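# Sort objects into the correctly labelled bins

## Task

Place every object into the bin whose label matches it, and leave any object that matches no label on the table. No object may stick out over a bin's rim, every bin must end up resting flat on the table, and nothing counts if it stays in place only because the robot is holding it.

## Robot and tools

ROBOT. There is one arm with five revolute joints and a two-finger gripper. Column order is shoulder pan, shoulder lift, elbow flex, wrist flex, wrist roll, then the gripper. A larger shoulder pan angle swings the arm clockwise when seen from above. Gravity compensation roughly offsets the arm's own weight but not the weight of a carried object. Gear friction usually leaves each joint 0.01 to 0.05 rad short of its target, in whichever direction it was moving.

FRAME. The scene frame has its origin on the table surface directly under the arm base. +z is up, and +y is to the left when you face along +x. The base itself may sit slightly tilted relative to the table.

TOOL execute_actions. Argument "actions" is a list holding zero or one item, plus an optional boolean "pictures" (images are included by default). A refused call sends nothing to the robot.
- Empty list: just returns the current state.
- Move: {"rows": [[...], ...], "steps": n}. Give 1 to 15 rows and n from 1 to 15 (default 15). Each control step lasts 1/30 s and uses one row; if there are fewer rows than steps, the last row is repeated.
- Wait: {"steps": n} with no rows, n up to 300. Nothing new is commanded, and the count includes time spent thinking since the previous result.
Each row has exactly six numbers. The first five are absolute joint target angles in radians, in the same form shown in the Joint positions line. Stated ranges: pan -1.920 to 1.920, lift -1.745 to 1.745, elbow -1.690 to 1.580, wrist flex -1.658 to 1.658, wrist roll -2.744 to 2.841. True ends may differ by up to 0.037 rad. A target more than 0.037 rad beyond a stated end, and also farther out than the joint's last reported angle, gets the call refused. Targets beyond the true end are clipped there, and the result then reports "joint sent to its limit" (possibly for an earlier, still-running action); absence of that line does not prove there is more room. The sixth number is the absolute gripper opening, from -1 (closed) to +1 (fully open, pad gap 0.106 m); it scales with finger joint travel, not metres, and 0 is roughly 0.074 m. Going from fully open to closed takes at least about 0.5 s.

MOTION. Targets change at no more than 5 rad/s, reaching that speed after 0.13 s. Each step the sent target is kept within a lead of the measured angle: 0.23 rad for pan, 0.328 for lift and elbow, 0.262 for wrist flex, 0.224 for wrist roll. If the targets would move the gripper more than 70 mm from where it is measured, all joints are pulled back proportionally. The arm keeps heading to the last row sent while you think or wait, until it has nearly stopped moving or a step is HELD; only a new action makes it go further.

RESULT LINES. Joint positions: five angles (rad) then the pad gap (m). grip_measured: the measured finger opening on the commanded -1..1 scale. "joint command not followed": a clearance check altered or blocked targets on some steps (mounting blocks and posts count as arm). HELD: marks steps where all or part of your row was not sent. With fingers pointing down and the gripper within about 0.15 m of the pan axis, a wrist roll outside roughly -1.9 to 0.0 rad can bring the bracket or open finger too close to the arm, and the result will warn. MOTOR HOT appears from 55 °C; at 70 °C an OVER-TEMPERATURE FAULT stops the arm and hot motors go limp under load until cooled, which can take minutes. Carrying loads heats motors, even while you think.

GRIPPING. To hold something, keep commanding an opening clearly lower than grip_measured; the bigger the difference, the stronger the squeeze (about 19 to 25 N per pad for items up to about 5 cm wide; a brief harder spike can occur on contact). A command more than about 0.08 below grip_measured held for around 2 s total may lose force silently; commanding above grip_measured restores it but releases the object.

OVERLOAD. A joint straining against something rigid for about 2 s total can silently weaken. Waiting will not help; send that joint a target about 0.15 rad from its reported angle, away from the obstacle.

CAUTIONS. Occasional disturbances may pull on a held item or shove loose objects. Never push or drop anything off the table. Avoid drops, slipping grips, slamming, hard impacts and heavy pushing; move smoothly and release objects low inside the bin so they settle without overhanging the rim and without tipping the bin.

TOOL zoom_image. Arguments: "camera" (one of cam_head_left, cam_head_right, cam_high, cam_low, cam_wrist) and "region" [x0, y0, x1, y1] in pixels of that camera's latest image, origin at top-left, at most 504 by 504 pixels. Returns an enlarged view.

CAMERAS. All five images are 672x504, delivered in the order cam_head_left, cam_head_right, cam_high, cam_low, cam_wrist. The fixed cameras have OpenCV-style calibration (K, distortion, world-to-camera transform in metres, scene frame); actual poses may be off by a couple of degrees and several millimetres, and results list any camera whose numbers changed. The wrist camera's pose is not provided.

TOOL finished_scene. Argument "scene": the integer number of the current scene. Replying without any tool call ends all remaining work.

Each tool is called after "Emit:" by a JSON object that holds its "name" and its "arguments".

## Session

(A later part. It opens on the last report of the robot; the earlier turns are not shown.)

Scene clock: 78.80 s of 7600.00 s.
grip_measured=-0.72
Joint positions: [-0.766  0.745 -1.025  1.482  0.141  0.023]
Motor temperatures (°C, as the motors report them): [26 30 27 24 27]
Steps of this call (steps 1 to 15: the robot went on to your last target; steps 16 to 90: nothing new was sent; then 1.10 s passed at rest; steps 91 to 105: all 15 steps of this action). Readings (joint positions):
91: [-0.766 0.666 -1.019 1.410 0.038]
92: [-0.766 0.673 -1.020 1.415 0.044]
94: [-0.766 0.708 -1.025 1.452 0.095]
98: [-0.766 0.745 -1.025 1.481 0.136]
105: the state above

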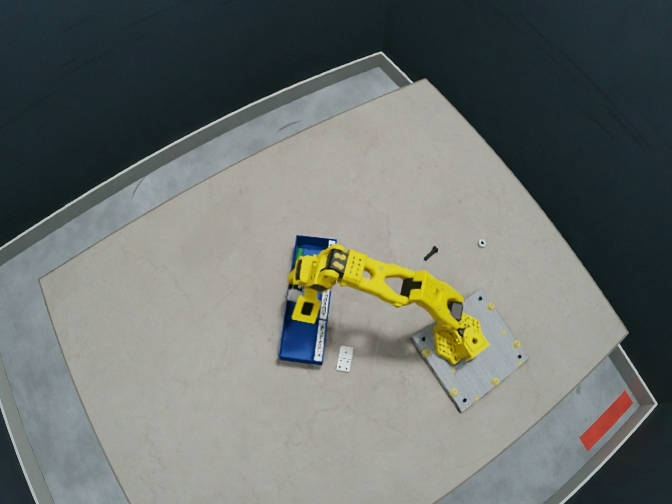

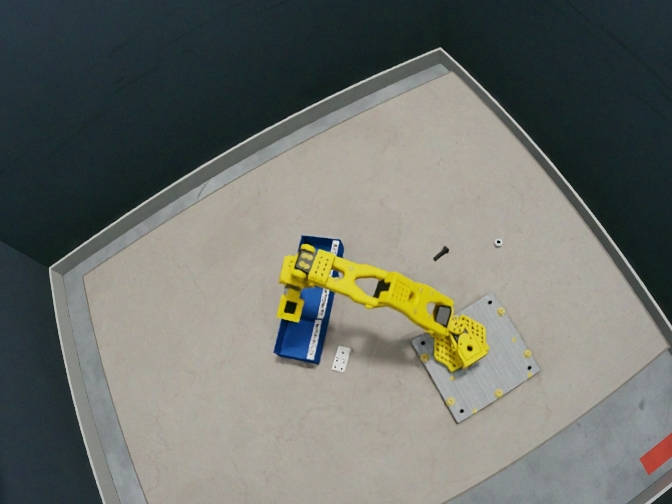

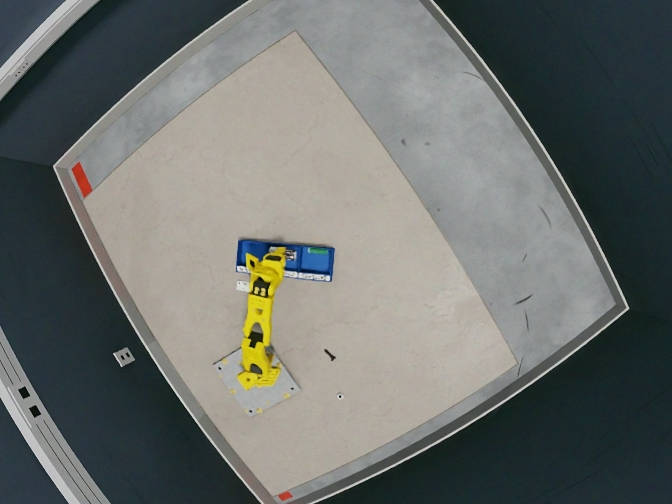

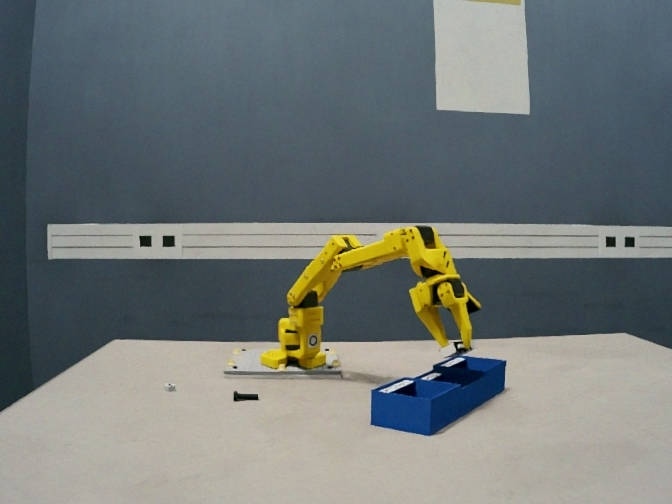

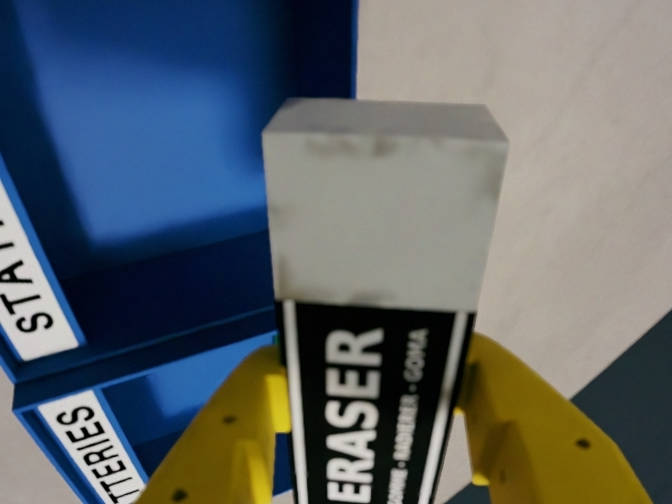

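Emit:
{"name": "execute_actions", "arguments": {"actions": [{"rows":[[-0.79,0.8,-1.04,1.48,0.17,-0.78],[-0.79,0.84,-1.04,1.47,0.17,-0.78]]}]}}

Emit:
{"name": "zoom_image", "arguments": {"camera": "cam_high", "region": [230, 220, 350, 310]}}

Emit:
{"name": "zoom_image", "arguments": {"camera": "cam_low", "region": [350, 280, 530, 440]}}

Scene clock: 81.07 s of 7600.00 s.
grip_measured=-0.72
Joint positions: [-0.785  0.826 -1.026  1.479  0.162  0.023]
Motor temperatures (°C, as the motors report them): [26 30 27 24 27]
Steps of this call (steps 1 to 15: the robot went on to your last target; steps 16 to 53: nothing new was sent; steps 54 to 68: all 15 steps of this action). Readings (joint positions):
54: [-0.766 0.746 -1.025 1.482 0.142]
55: [-0.769 0.755 -1.025 1.482 0.148]
57: [-0.778 0.797 -1.026 1.481 0.158]
61: [-0.785 0.826 -1.026 1.479 0.162]
68: the state above

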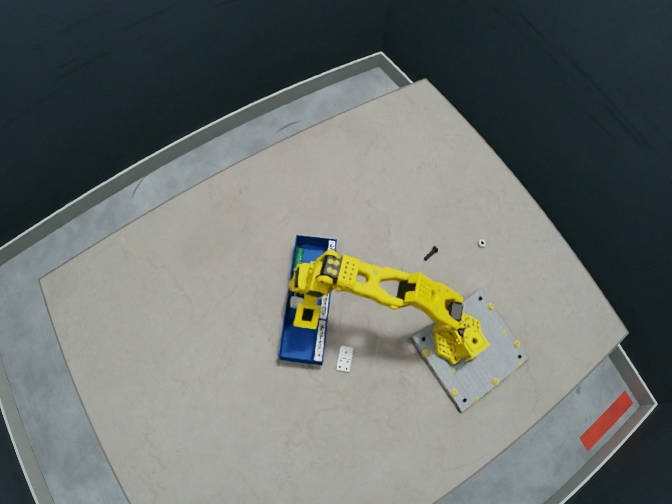

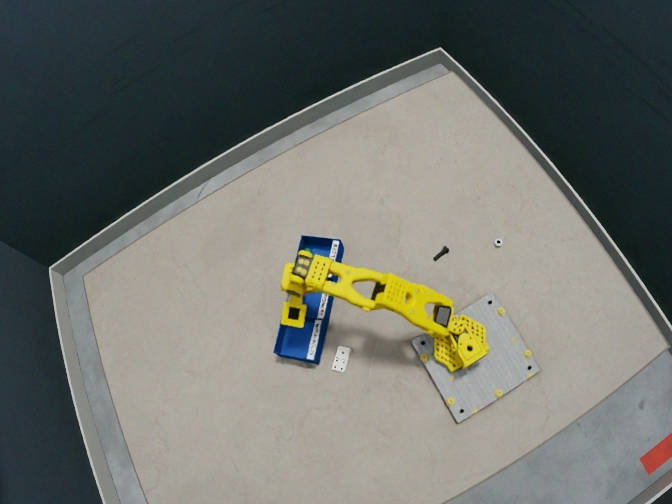

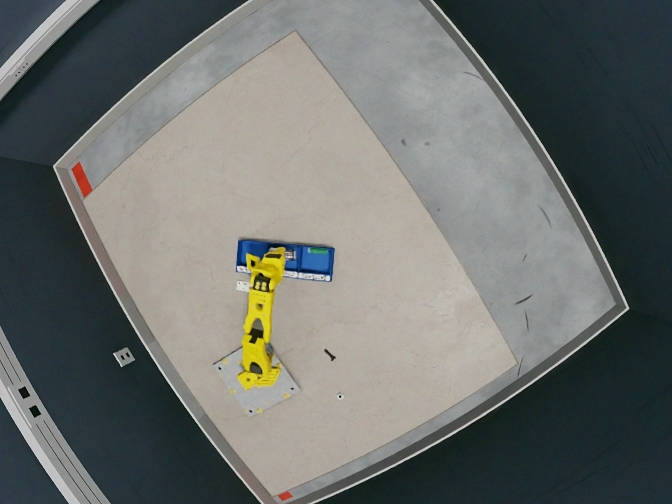

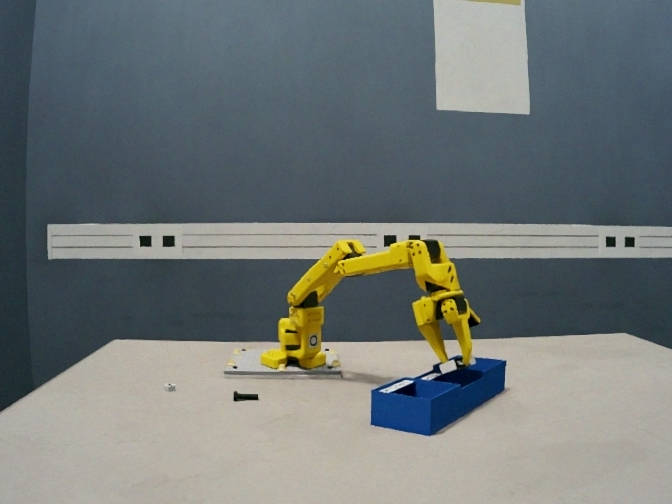

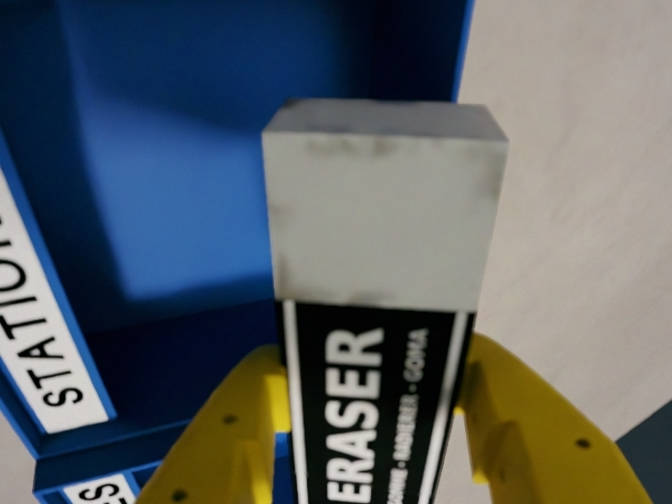

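Region (230, 220, 350, 310) of cam_high's 672x504 image, scaled by 4.200, with more detail than that image has; it fills the top 378 rows of this view, and the rest is white.

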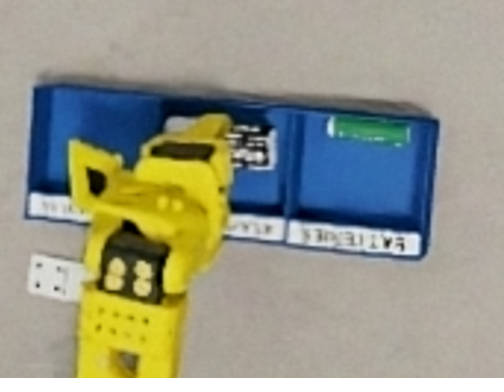

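Region (350, 280, 530, 440) of cam_low's 672x504 image, scaled by 2.800, with more detail than that image has.

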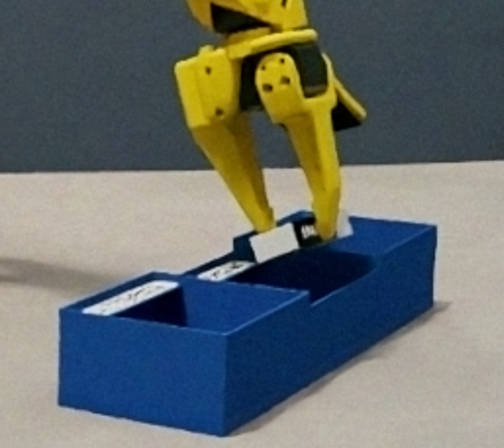

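Emit:
{"name": "execute_actions", "arguments": {"actions": [{"rows":[[-0.765,0.84,-1.04,1.47,0.17,-0.78],[-0.765,0.84,-1.04,1.47,0.17,-0.78],[-0.765,0.84,-1.04,1.47,0.17,-0.78],[-0.765,0.88,-1.04,1.47,0.17,-0.78],[-0.765,0.88,-1.04,1.47,0.17,-0.78],[-0.765,0.92,-1.04,1.47,0.17,-0.78]]}]}}

Emit:
{"name": "zoom_image", "arguments": {"camera": "cam_high", "region": [230, 220, 350, 310]}}

Emit:
{"name": "zoom_image", "arguments": {"camera": "cam_low", "region": [350, 280, 530, 440]}}

Scene clock: 83.10 s of 7600.00 s.
grip_measured=-0.72
Joint positions: [-0.771  0.906 -1.026  1.478  0.162  0.023]
Motor temperatures (°C, as the motors report them): [26 30 27 24 27]
Steps of this call (steps 1 to 15: the robot went on to your last target; steps 16 to 46: nothing new was sent; steps 47 to 61: all 15 steps of this action). Readings (joint positions):
47: [-0.785 0.826 -1.026 1.479 0.162]
48: [-0.782 0.826 -1.026 1.479 0.162]
50: [-0.775 0.828 -1.026 1.479 0.162]
54: [-0.771 0.883 -1.026 1.478 0.162]
61: the state above

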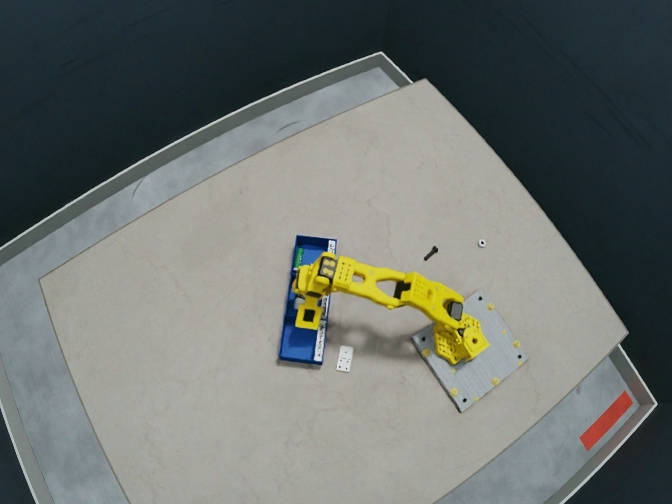

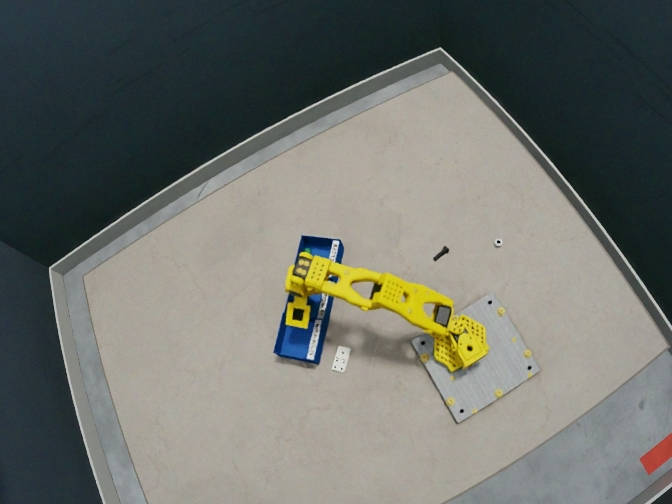

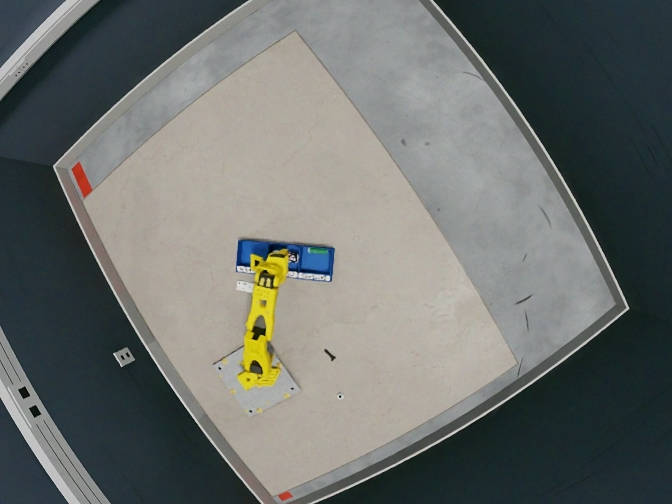

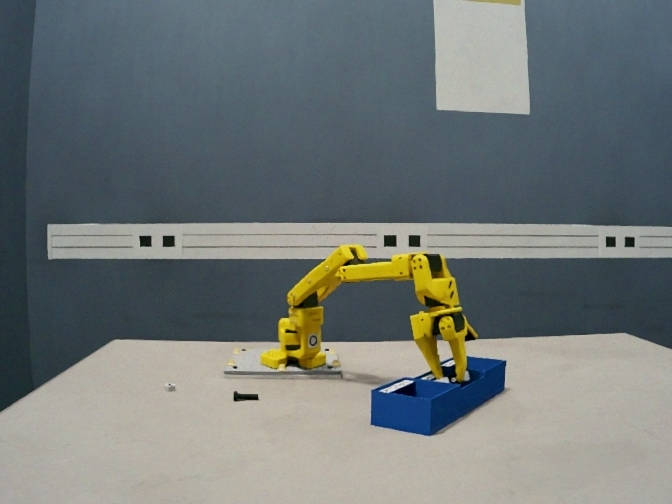

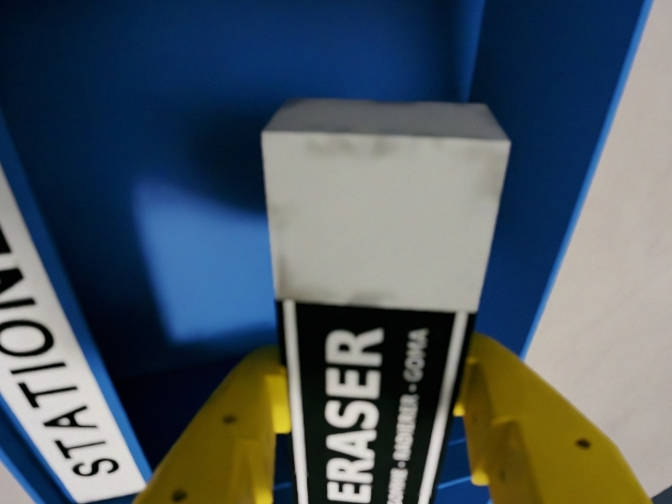

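Region (230, 220, 350, 310) of cam_high's 672x504 image, scaled by 4.200, with more detail than that image has; it fills the top 378 rows of this view, and the rest is white.

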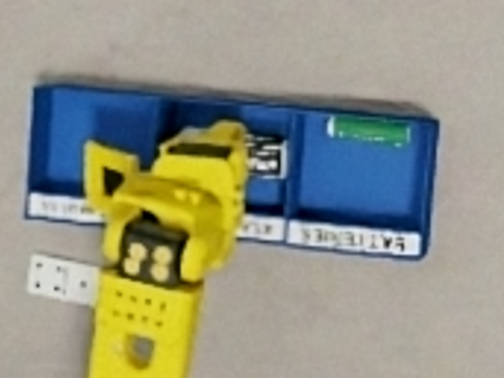

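Region (350, 280, 530, 440) of cam_low's 672x504 image, scaled by 2.800, with more detail than that image has.

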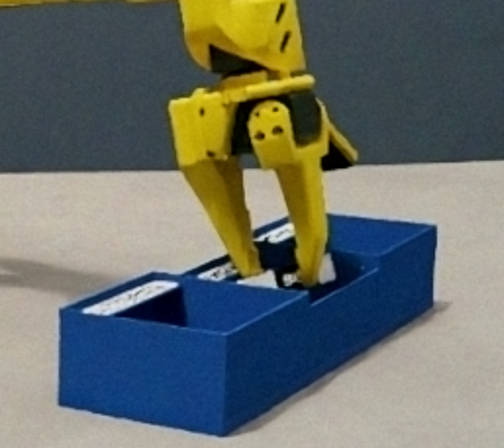

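Emit:
{"name": "execute_actions", "arguments": {"actions": [{"rows":[[-0.79,0.92,-1.04,1.47,0.17,-0.78],[-0.79,0.92,-1.04,1.47,0.17,-0.78],[-0.79,0.92,-1.04,1.47,0.17,-0.78],[-0.79,0.96,-1.04,1.47,0.17,-0.78],[-0.79,0.96,-1.04,1.47,0.17,-0.78],[-0.79,1.0,-1.04,1.47,0.17,-0.78]]}]}}

Emit:
{"name": "zoom_image", "arguments": {"camera": "cam_high", "region": [230, 220, 350, 310]}}

Emit:
{"name": "zoom_image", "arguments": {"camera": "cam_low", "region": [350, 280, 530, 440]}}

Scene clock: 85.73 s of 7600.00 s.
grip_measured=-0.72
Joint positions: [-0.785  0.986 -1.028  1.478  0.162  0.023]
Motor temperatures (°C, as the motors report them): [26 30 27 24 27]
Steps of this call (steps 1 to 15: the robot went on to your last target; steps 16 to 64: nothing new was sent; steps 65 to 79: all 15 steps of this action). Readings (joint positions):
65: [-0.771 0.906 -1.026 1.478 0.162]
66: [-0.772 0.906 -1.026 1.478 0.162]
68: [-0.778 0.906 -1.026 1.478 0.162]
72: [-0.785 0.963 -1.028 1.478 0.162]
79: the state above

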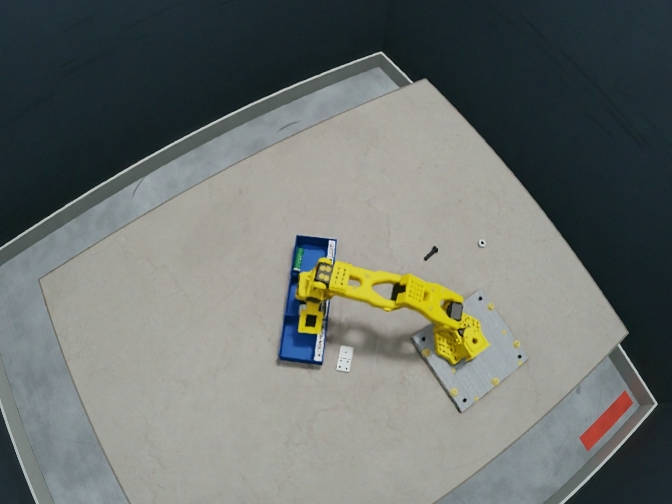

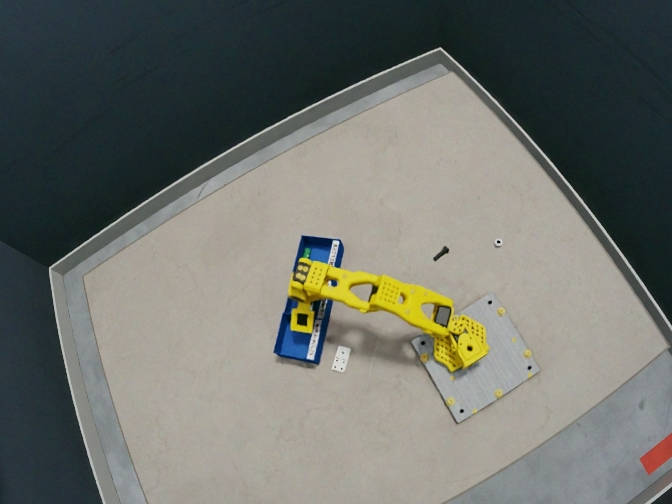

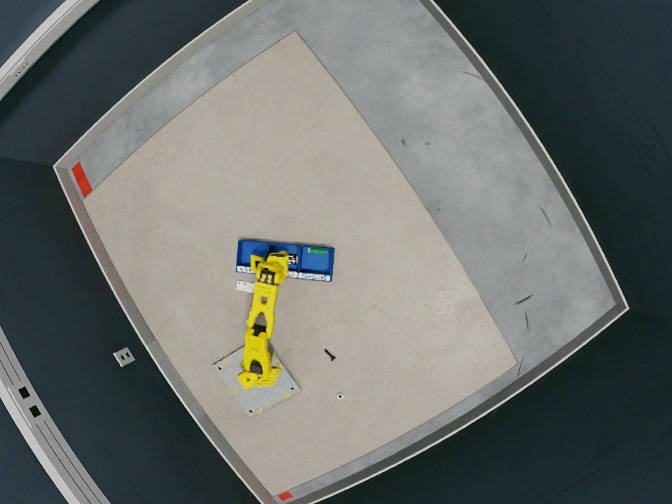

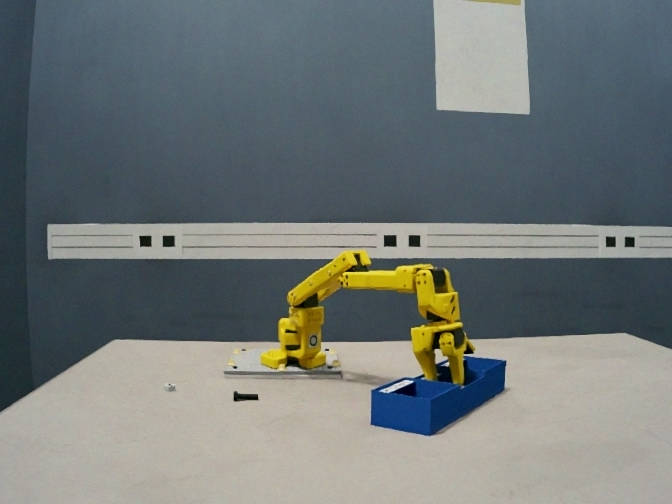

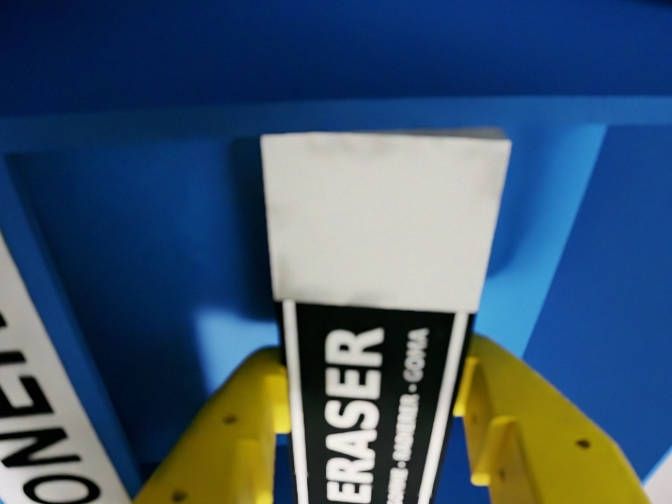

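Region (230, 220, 350, 310) of cam_high's 672x504 image, scaled by 4.200, with more detail than that image has; it fills the top 378 rows of this view, and the rest is white.

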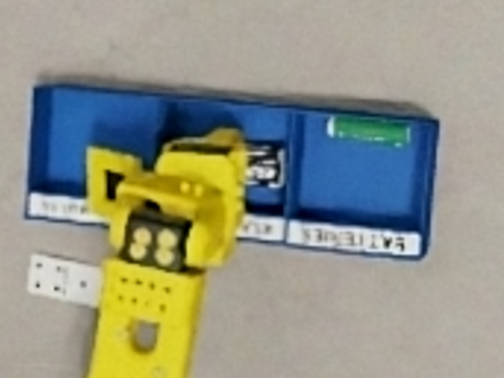

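Region (350, 280, 530, 440) of cam_low's 672x504 image, scaled by 2.800, with more detail than that image has.

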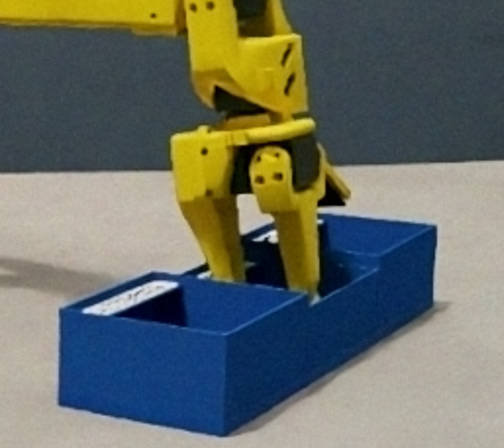

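Emit:
{"name": "execute_actions", "arguments": {"actions": [{"rows":[[-0.79,1.0,-1.04,1.47,0.17,-0.68],[-0.79,1.0,-1.04,1.47,0.17,-0.6],[-0.79,1.0,-1.04,1.47,0.17,-0.55],[-0.79,1.0,-1.04,1.47,0.17,-0.55],[-0.79,1.0,-1.04,1.47,0.17,-0.55],[-0.79,0.9,-1.04,1.46,0.17,-0.55],[-0.79,0.8,-1.04,1.46,0.17,-0.55],[-0.79,0.7,-1.04,1.48,0.17,-0.55],[-0.79,0.55,-0.95,1.55,0.17,-0.55],[-0.79,0.4,-0.85,1.6,0.17,-0.55],[-0.79,0.3,-0.7,1.6,0.17,-0.55],[-0.79,0.2,-0.6,1.6,0.17,-0.55]]}]}}

Emit:
{"name": "execute_actions", "arguments": {"actions": [{"rows":[[-0.7,0.2,-0.55,1.6,0.2,-0.5],[-0.6,0.18,-0.5,1.6,0.25,-0.5],[-0.5,0.16,-0.45,1.6,0.3,-0.5],[-0.4,0.14,-0.4,1.6,0.35,-0.5],[-0.3,0.12,-0.3,1.6,0.4,-0.5],[-0.2,0.12,-0.2,1.6,0.45,-0.5],[-0.1,0.12,-0.1,1.6,0.5,-0.5],[0,0.12,0,1.6,0.5,-0.5],[0.1,0.12,0.05,1.58,0.5,-0.5],[0.2,0.14,0.1,1.55,0.5,-0.5],[0.3,0.16,0.12,1.5,0.5,-0.5],[0.36,0.17,0.15,1.47,0.5,-0.5]]}]}}

Scene clock: 90.73 s of 7600.00 s.
grip_measured=-0.56
Joint positions: [-0.785  0.462 -0.727  1.585  0.162  0.035]
Motor temperatures (°C, as the motors report them): [26 30 27 24 27]
Steps of this call (steps 1 to 15: the robot went on to your last target; steps 16 to 90: nothing new was sent; then 1.50 s passed at rest; steps 91 to 105: all 15 steps of this action). Readings (joint positions):
91: [-0.785 0.986 -1.028 1.478 0.162]
92: [-0.785 0.986 -1.028 1.478 0.162]
94: [-0.785 0.986 -1.028 1.478 0.162]
98: [-0.785 0.964 -1.028 1.473 0.162]
105: the state above

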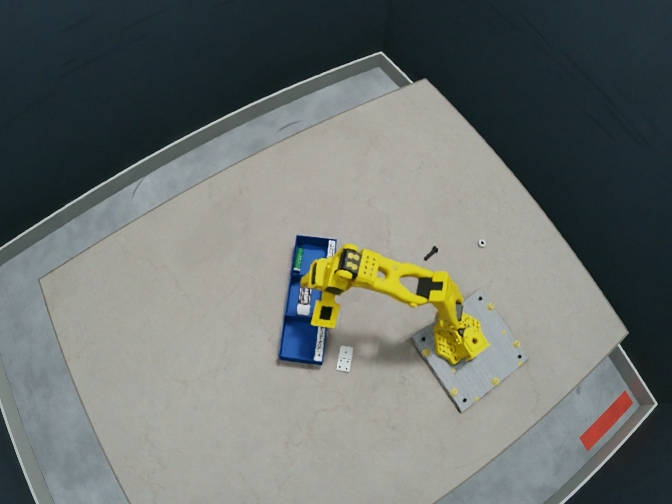

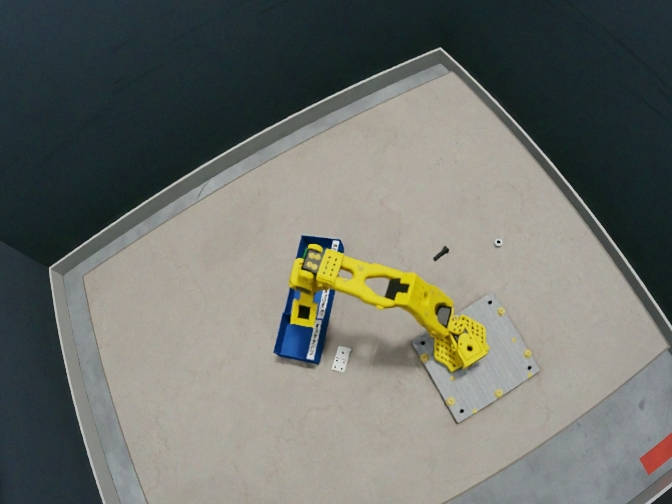

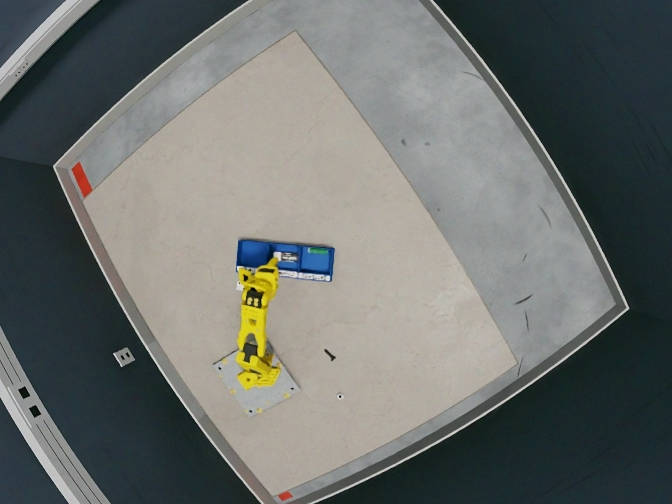

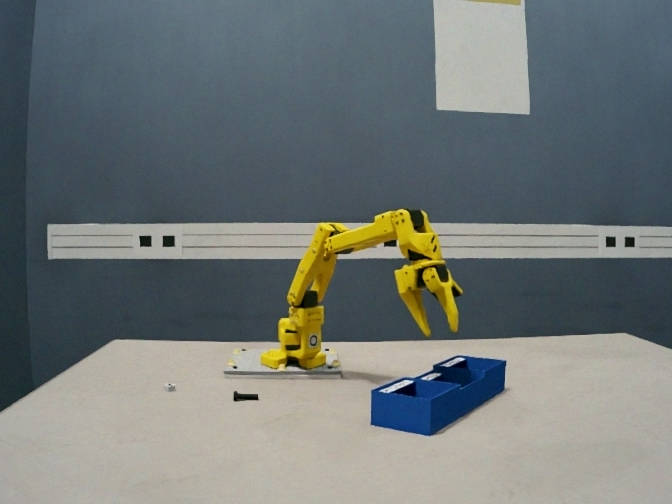

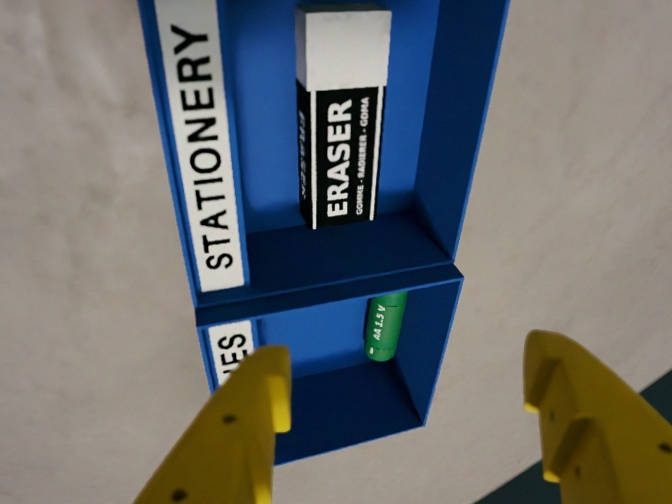

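Scene clock: 91.23 s of 7600.00 s.
grip_measured=-0.51
Joint positions: [-0.107  0.156  0.096  1.496  0.487  0.039]
Motor temperatures (°C, as the motors report them): [26 30 27 24 27]
Steps of this call (steps 1 to 15: all 15 steps of this action). Readings (joint positions):
1: [-0.785 0.390 -0.677 1.588 0.164]
2: [-0.778 0.323 -0.637 1.590 0.173]
4: [-0.708 0.222 -0.552 1.591 0.228]
8: [-0.481 0.142 -0.322 1.591 0.394]
15: the state above

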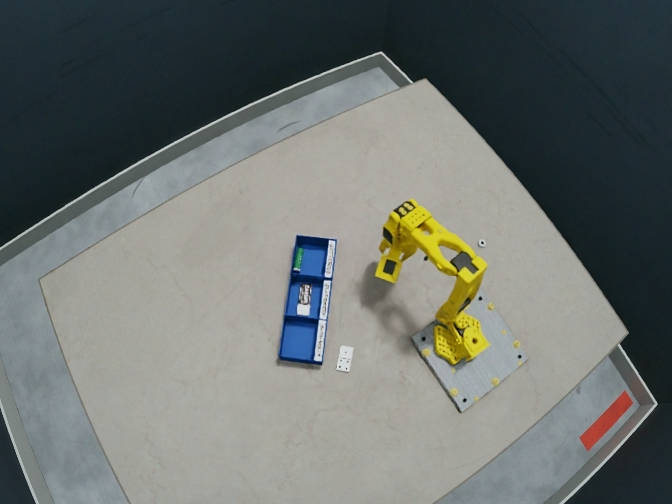

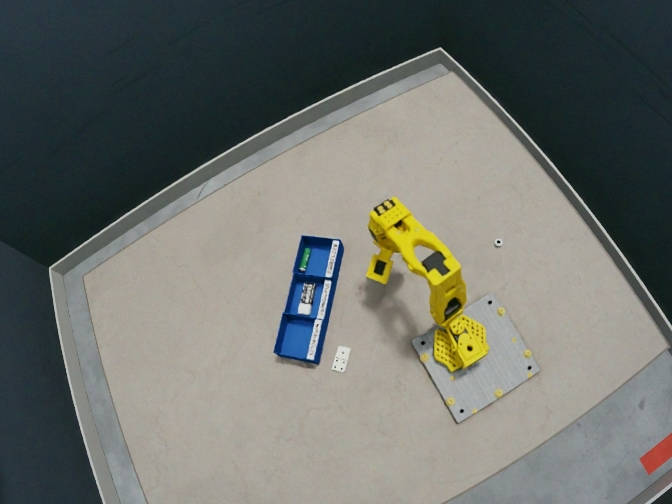

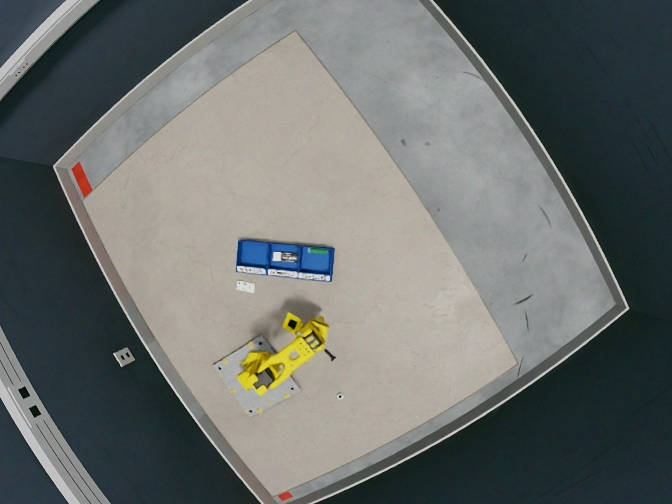

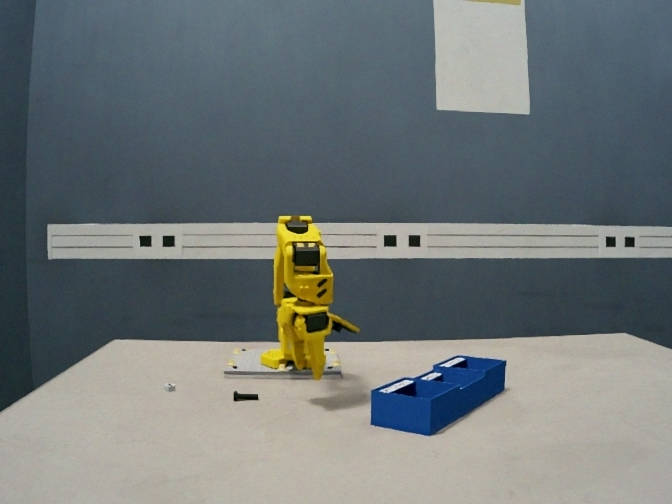

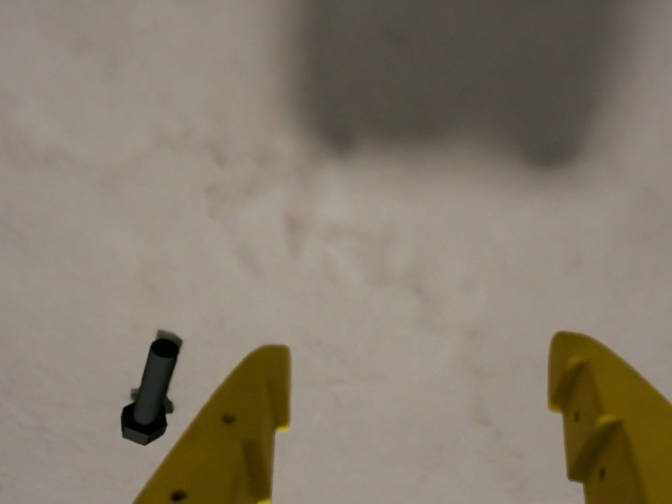

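Emit:
{"name": "execute_actions", "arguments": {"actions": [{"rows":[[0.05,0.17,0.15,1.47,0.5,-0.5],[0.2,0.17,0.15,1.47,0.5,-0.5],[0.2,0.17,0.15,1.47,0.5,-0.5],[0.3,0.17,0.15,1.47,0.5,-0.5],[0.3,0.17,0.15,1.47,0.5,-0.5],[0.36,0.17,0.15,1.47,0.5,-0.5]]}]}}

Scene clock: 92.77 s of 7600.00 s.
grip_measured=-0.51
Joint positions: [0.355 0.157 0.132 1.476 0.492 0.039]
Motor temperatures (°C, as the motors report them): [26 30 27 24 27]
Steps of this call (steps 1 to 30: the robot went on to your last target; step 31: nothing new was sent; steps 32 to 46: all 15 steps of this action). Readings (joint positions):
32: [0.355 0.157 0.132 1.478 0.492]
33: [0.349 0.157 0.132 1.478 0.492]
35: [0.289 0.157 0.132 1.476 0.492]
39: [0.288 0.157 0.132 1.476 0.492]
46: the state above

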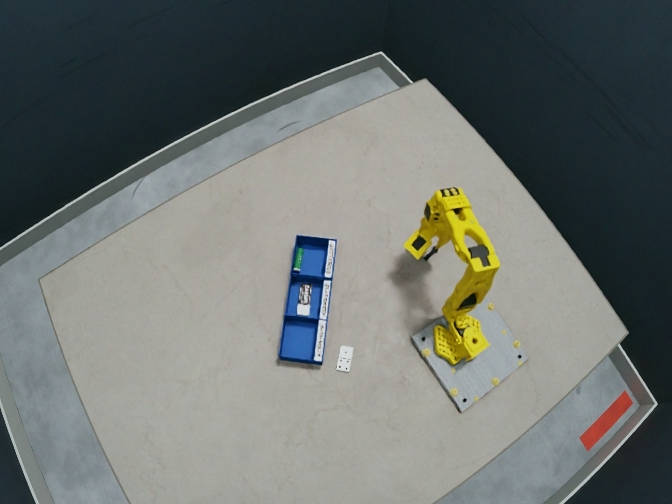

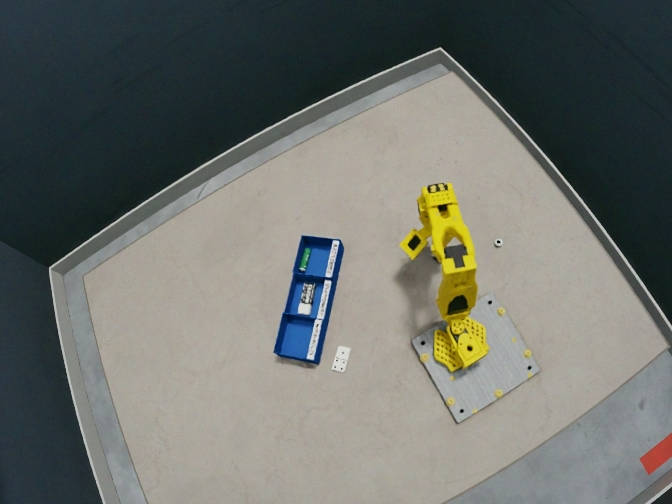

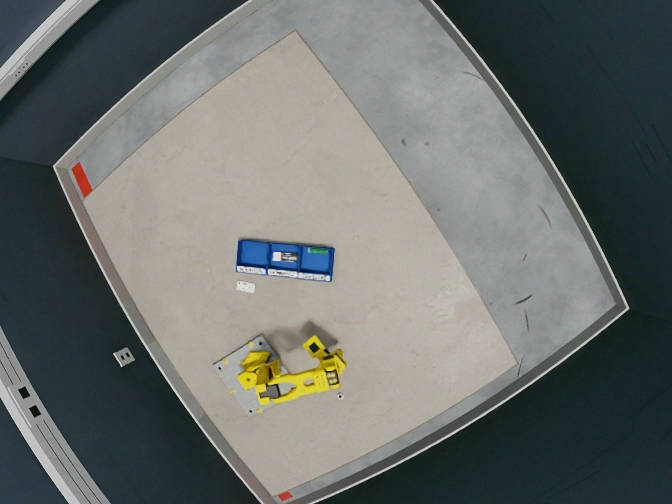

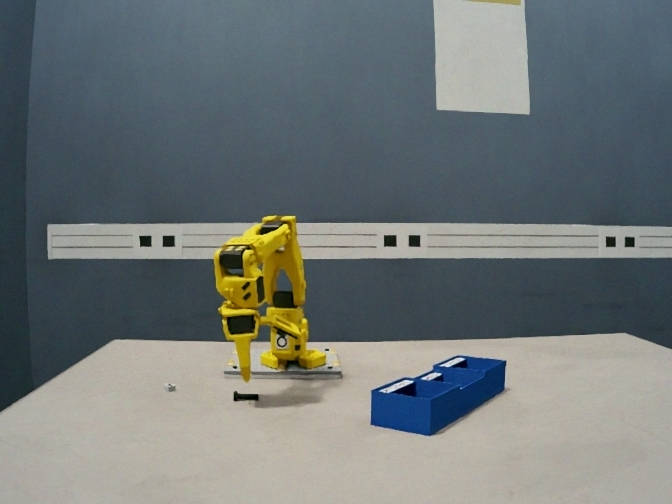

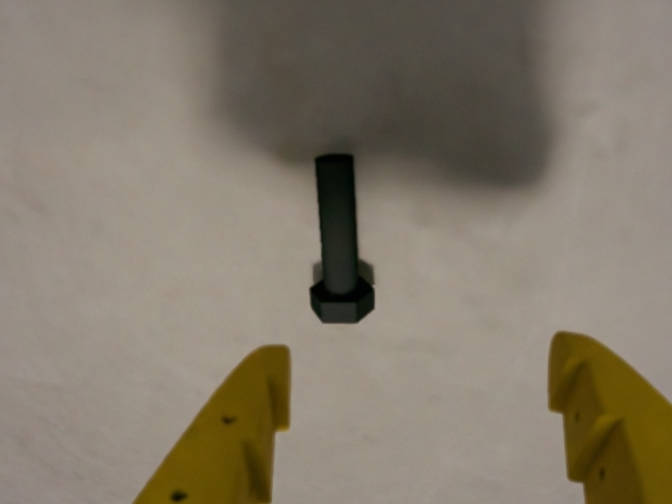

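Emit:
{"name": "execute_actions", "arguments": {"actions": [{"rows":[[0.36,0.2,0.17,1.43,0.52,-0.5],[0.36,0.24,0.19,1.38,0.52,-0.5]]}]}}

Scene clock: 98.50 s of 7600.00 s.
grip_measured=-0.51
Joint positions: [0.355 0.223 0.175 1.389 0.51  0.039]
Motor temperatures (°C, as the motors report them): [26 30 27 24 27]
Steps of this call (steps 1 to 15: the robot went on to your last target; steps 16 to 90: nothing new was sent; then 2.23 s passed at rest; steps 91 to 105: all 15 steps of this action). Readings (joint positions):
91: [0.355 0.157 0.133 1.476 0.492]
92: [0.355 0.166 0.141 1.465 0.498]
94: [0.355 0.203 0.162 1.422 0.506]
98: [0.355 0.223 0.175 1.392 0.510]
105: the state above

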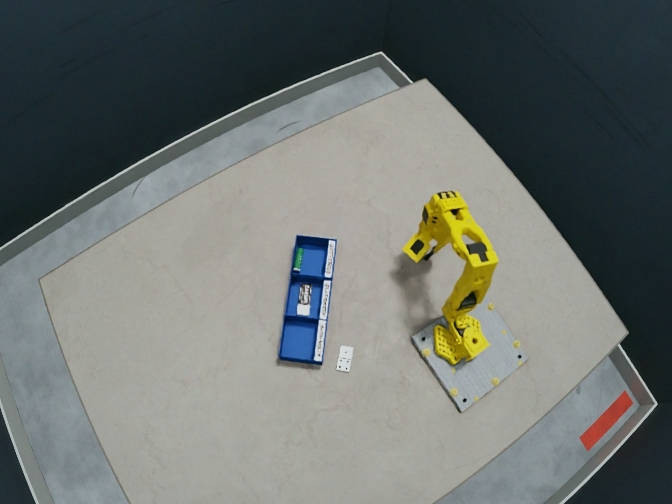

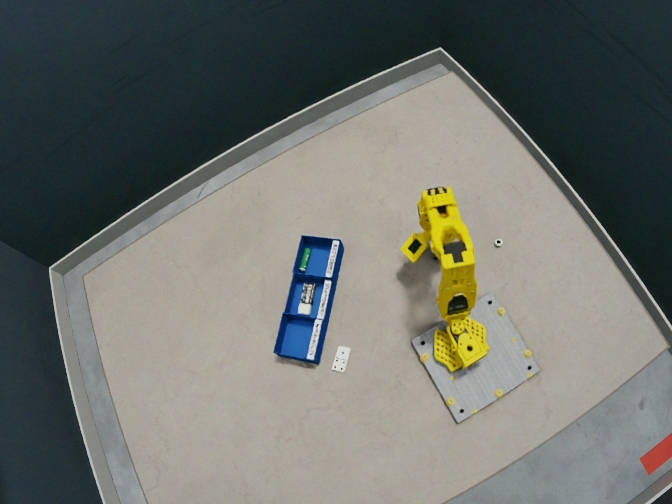

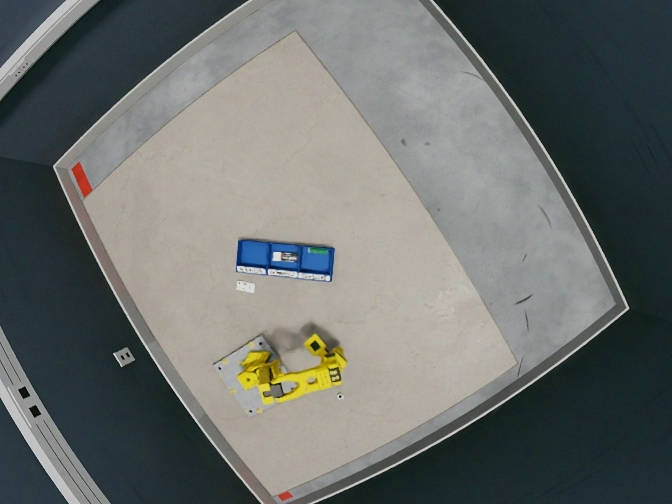

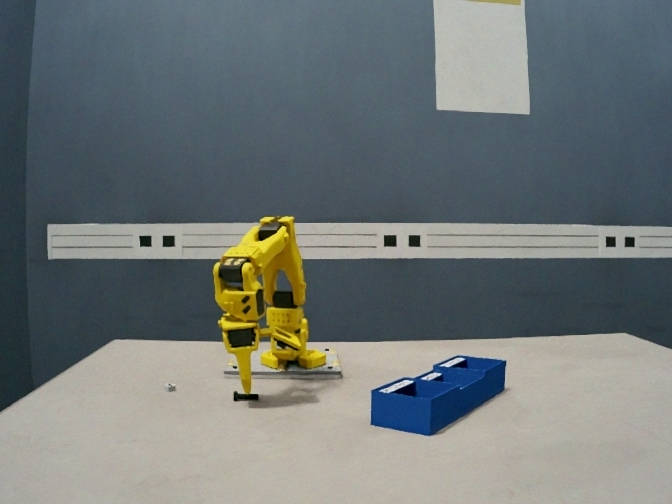

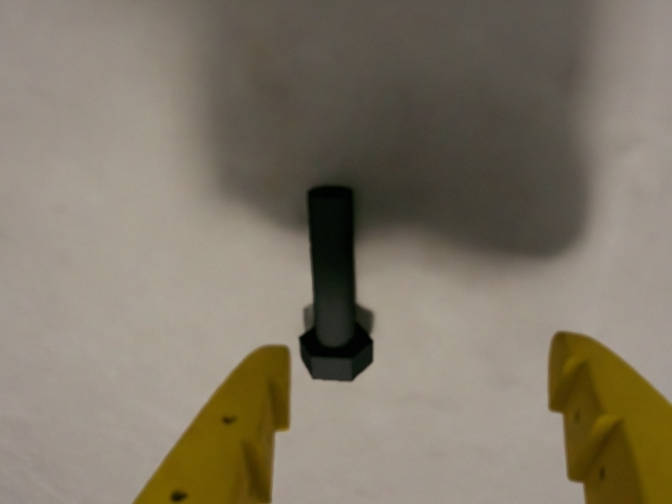

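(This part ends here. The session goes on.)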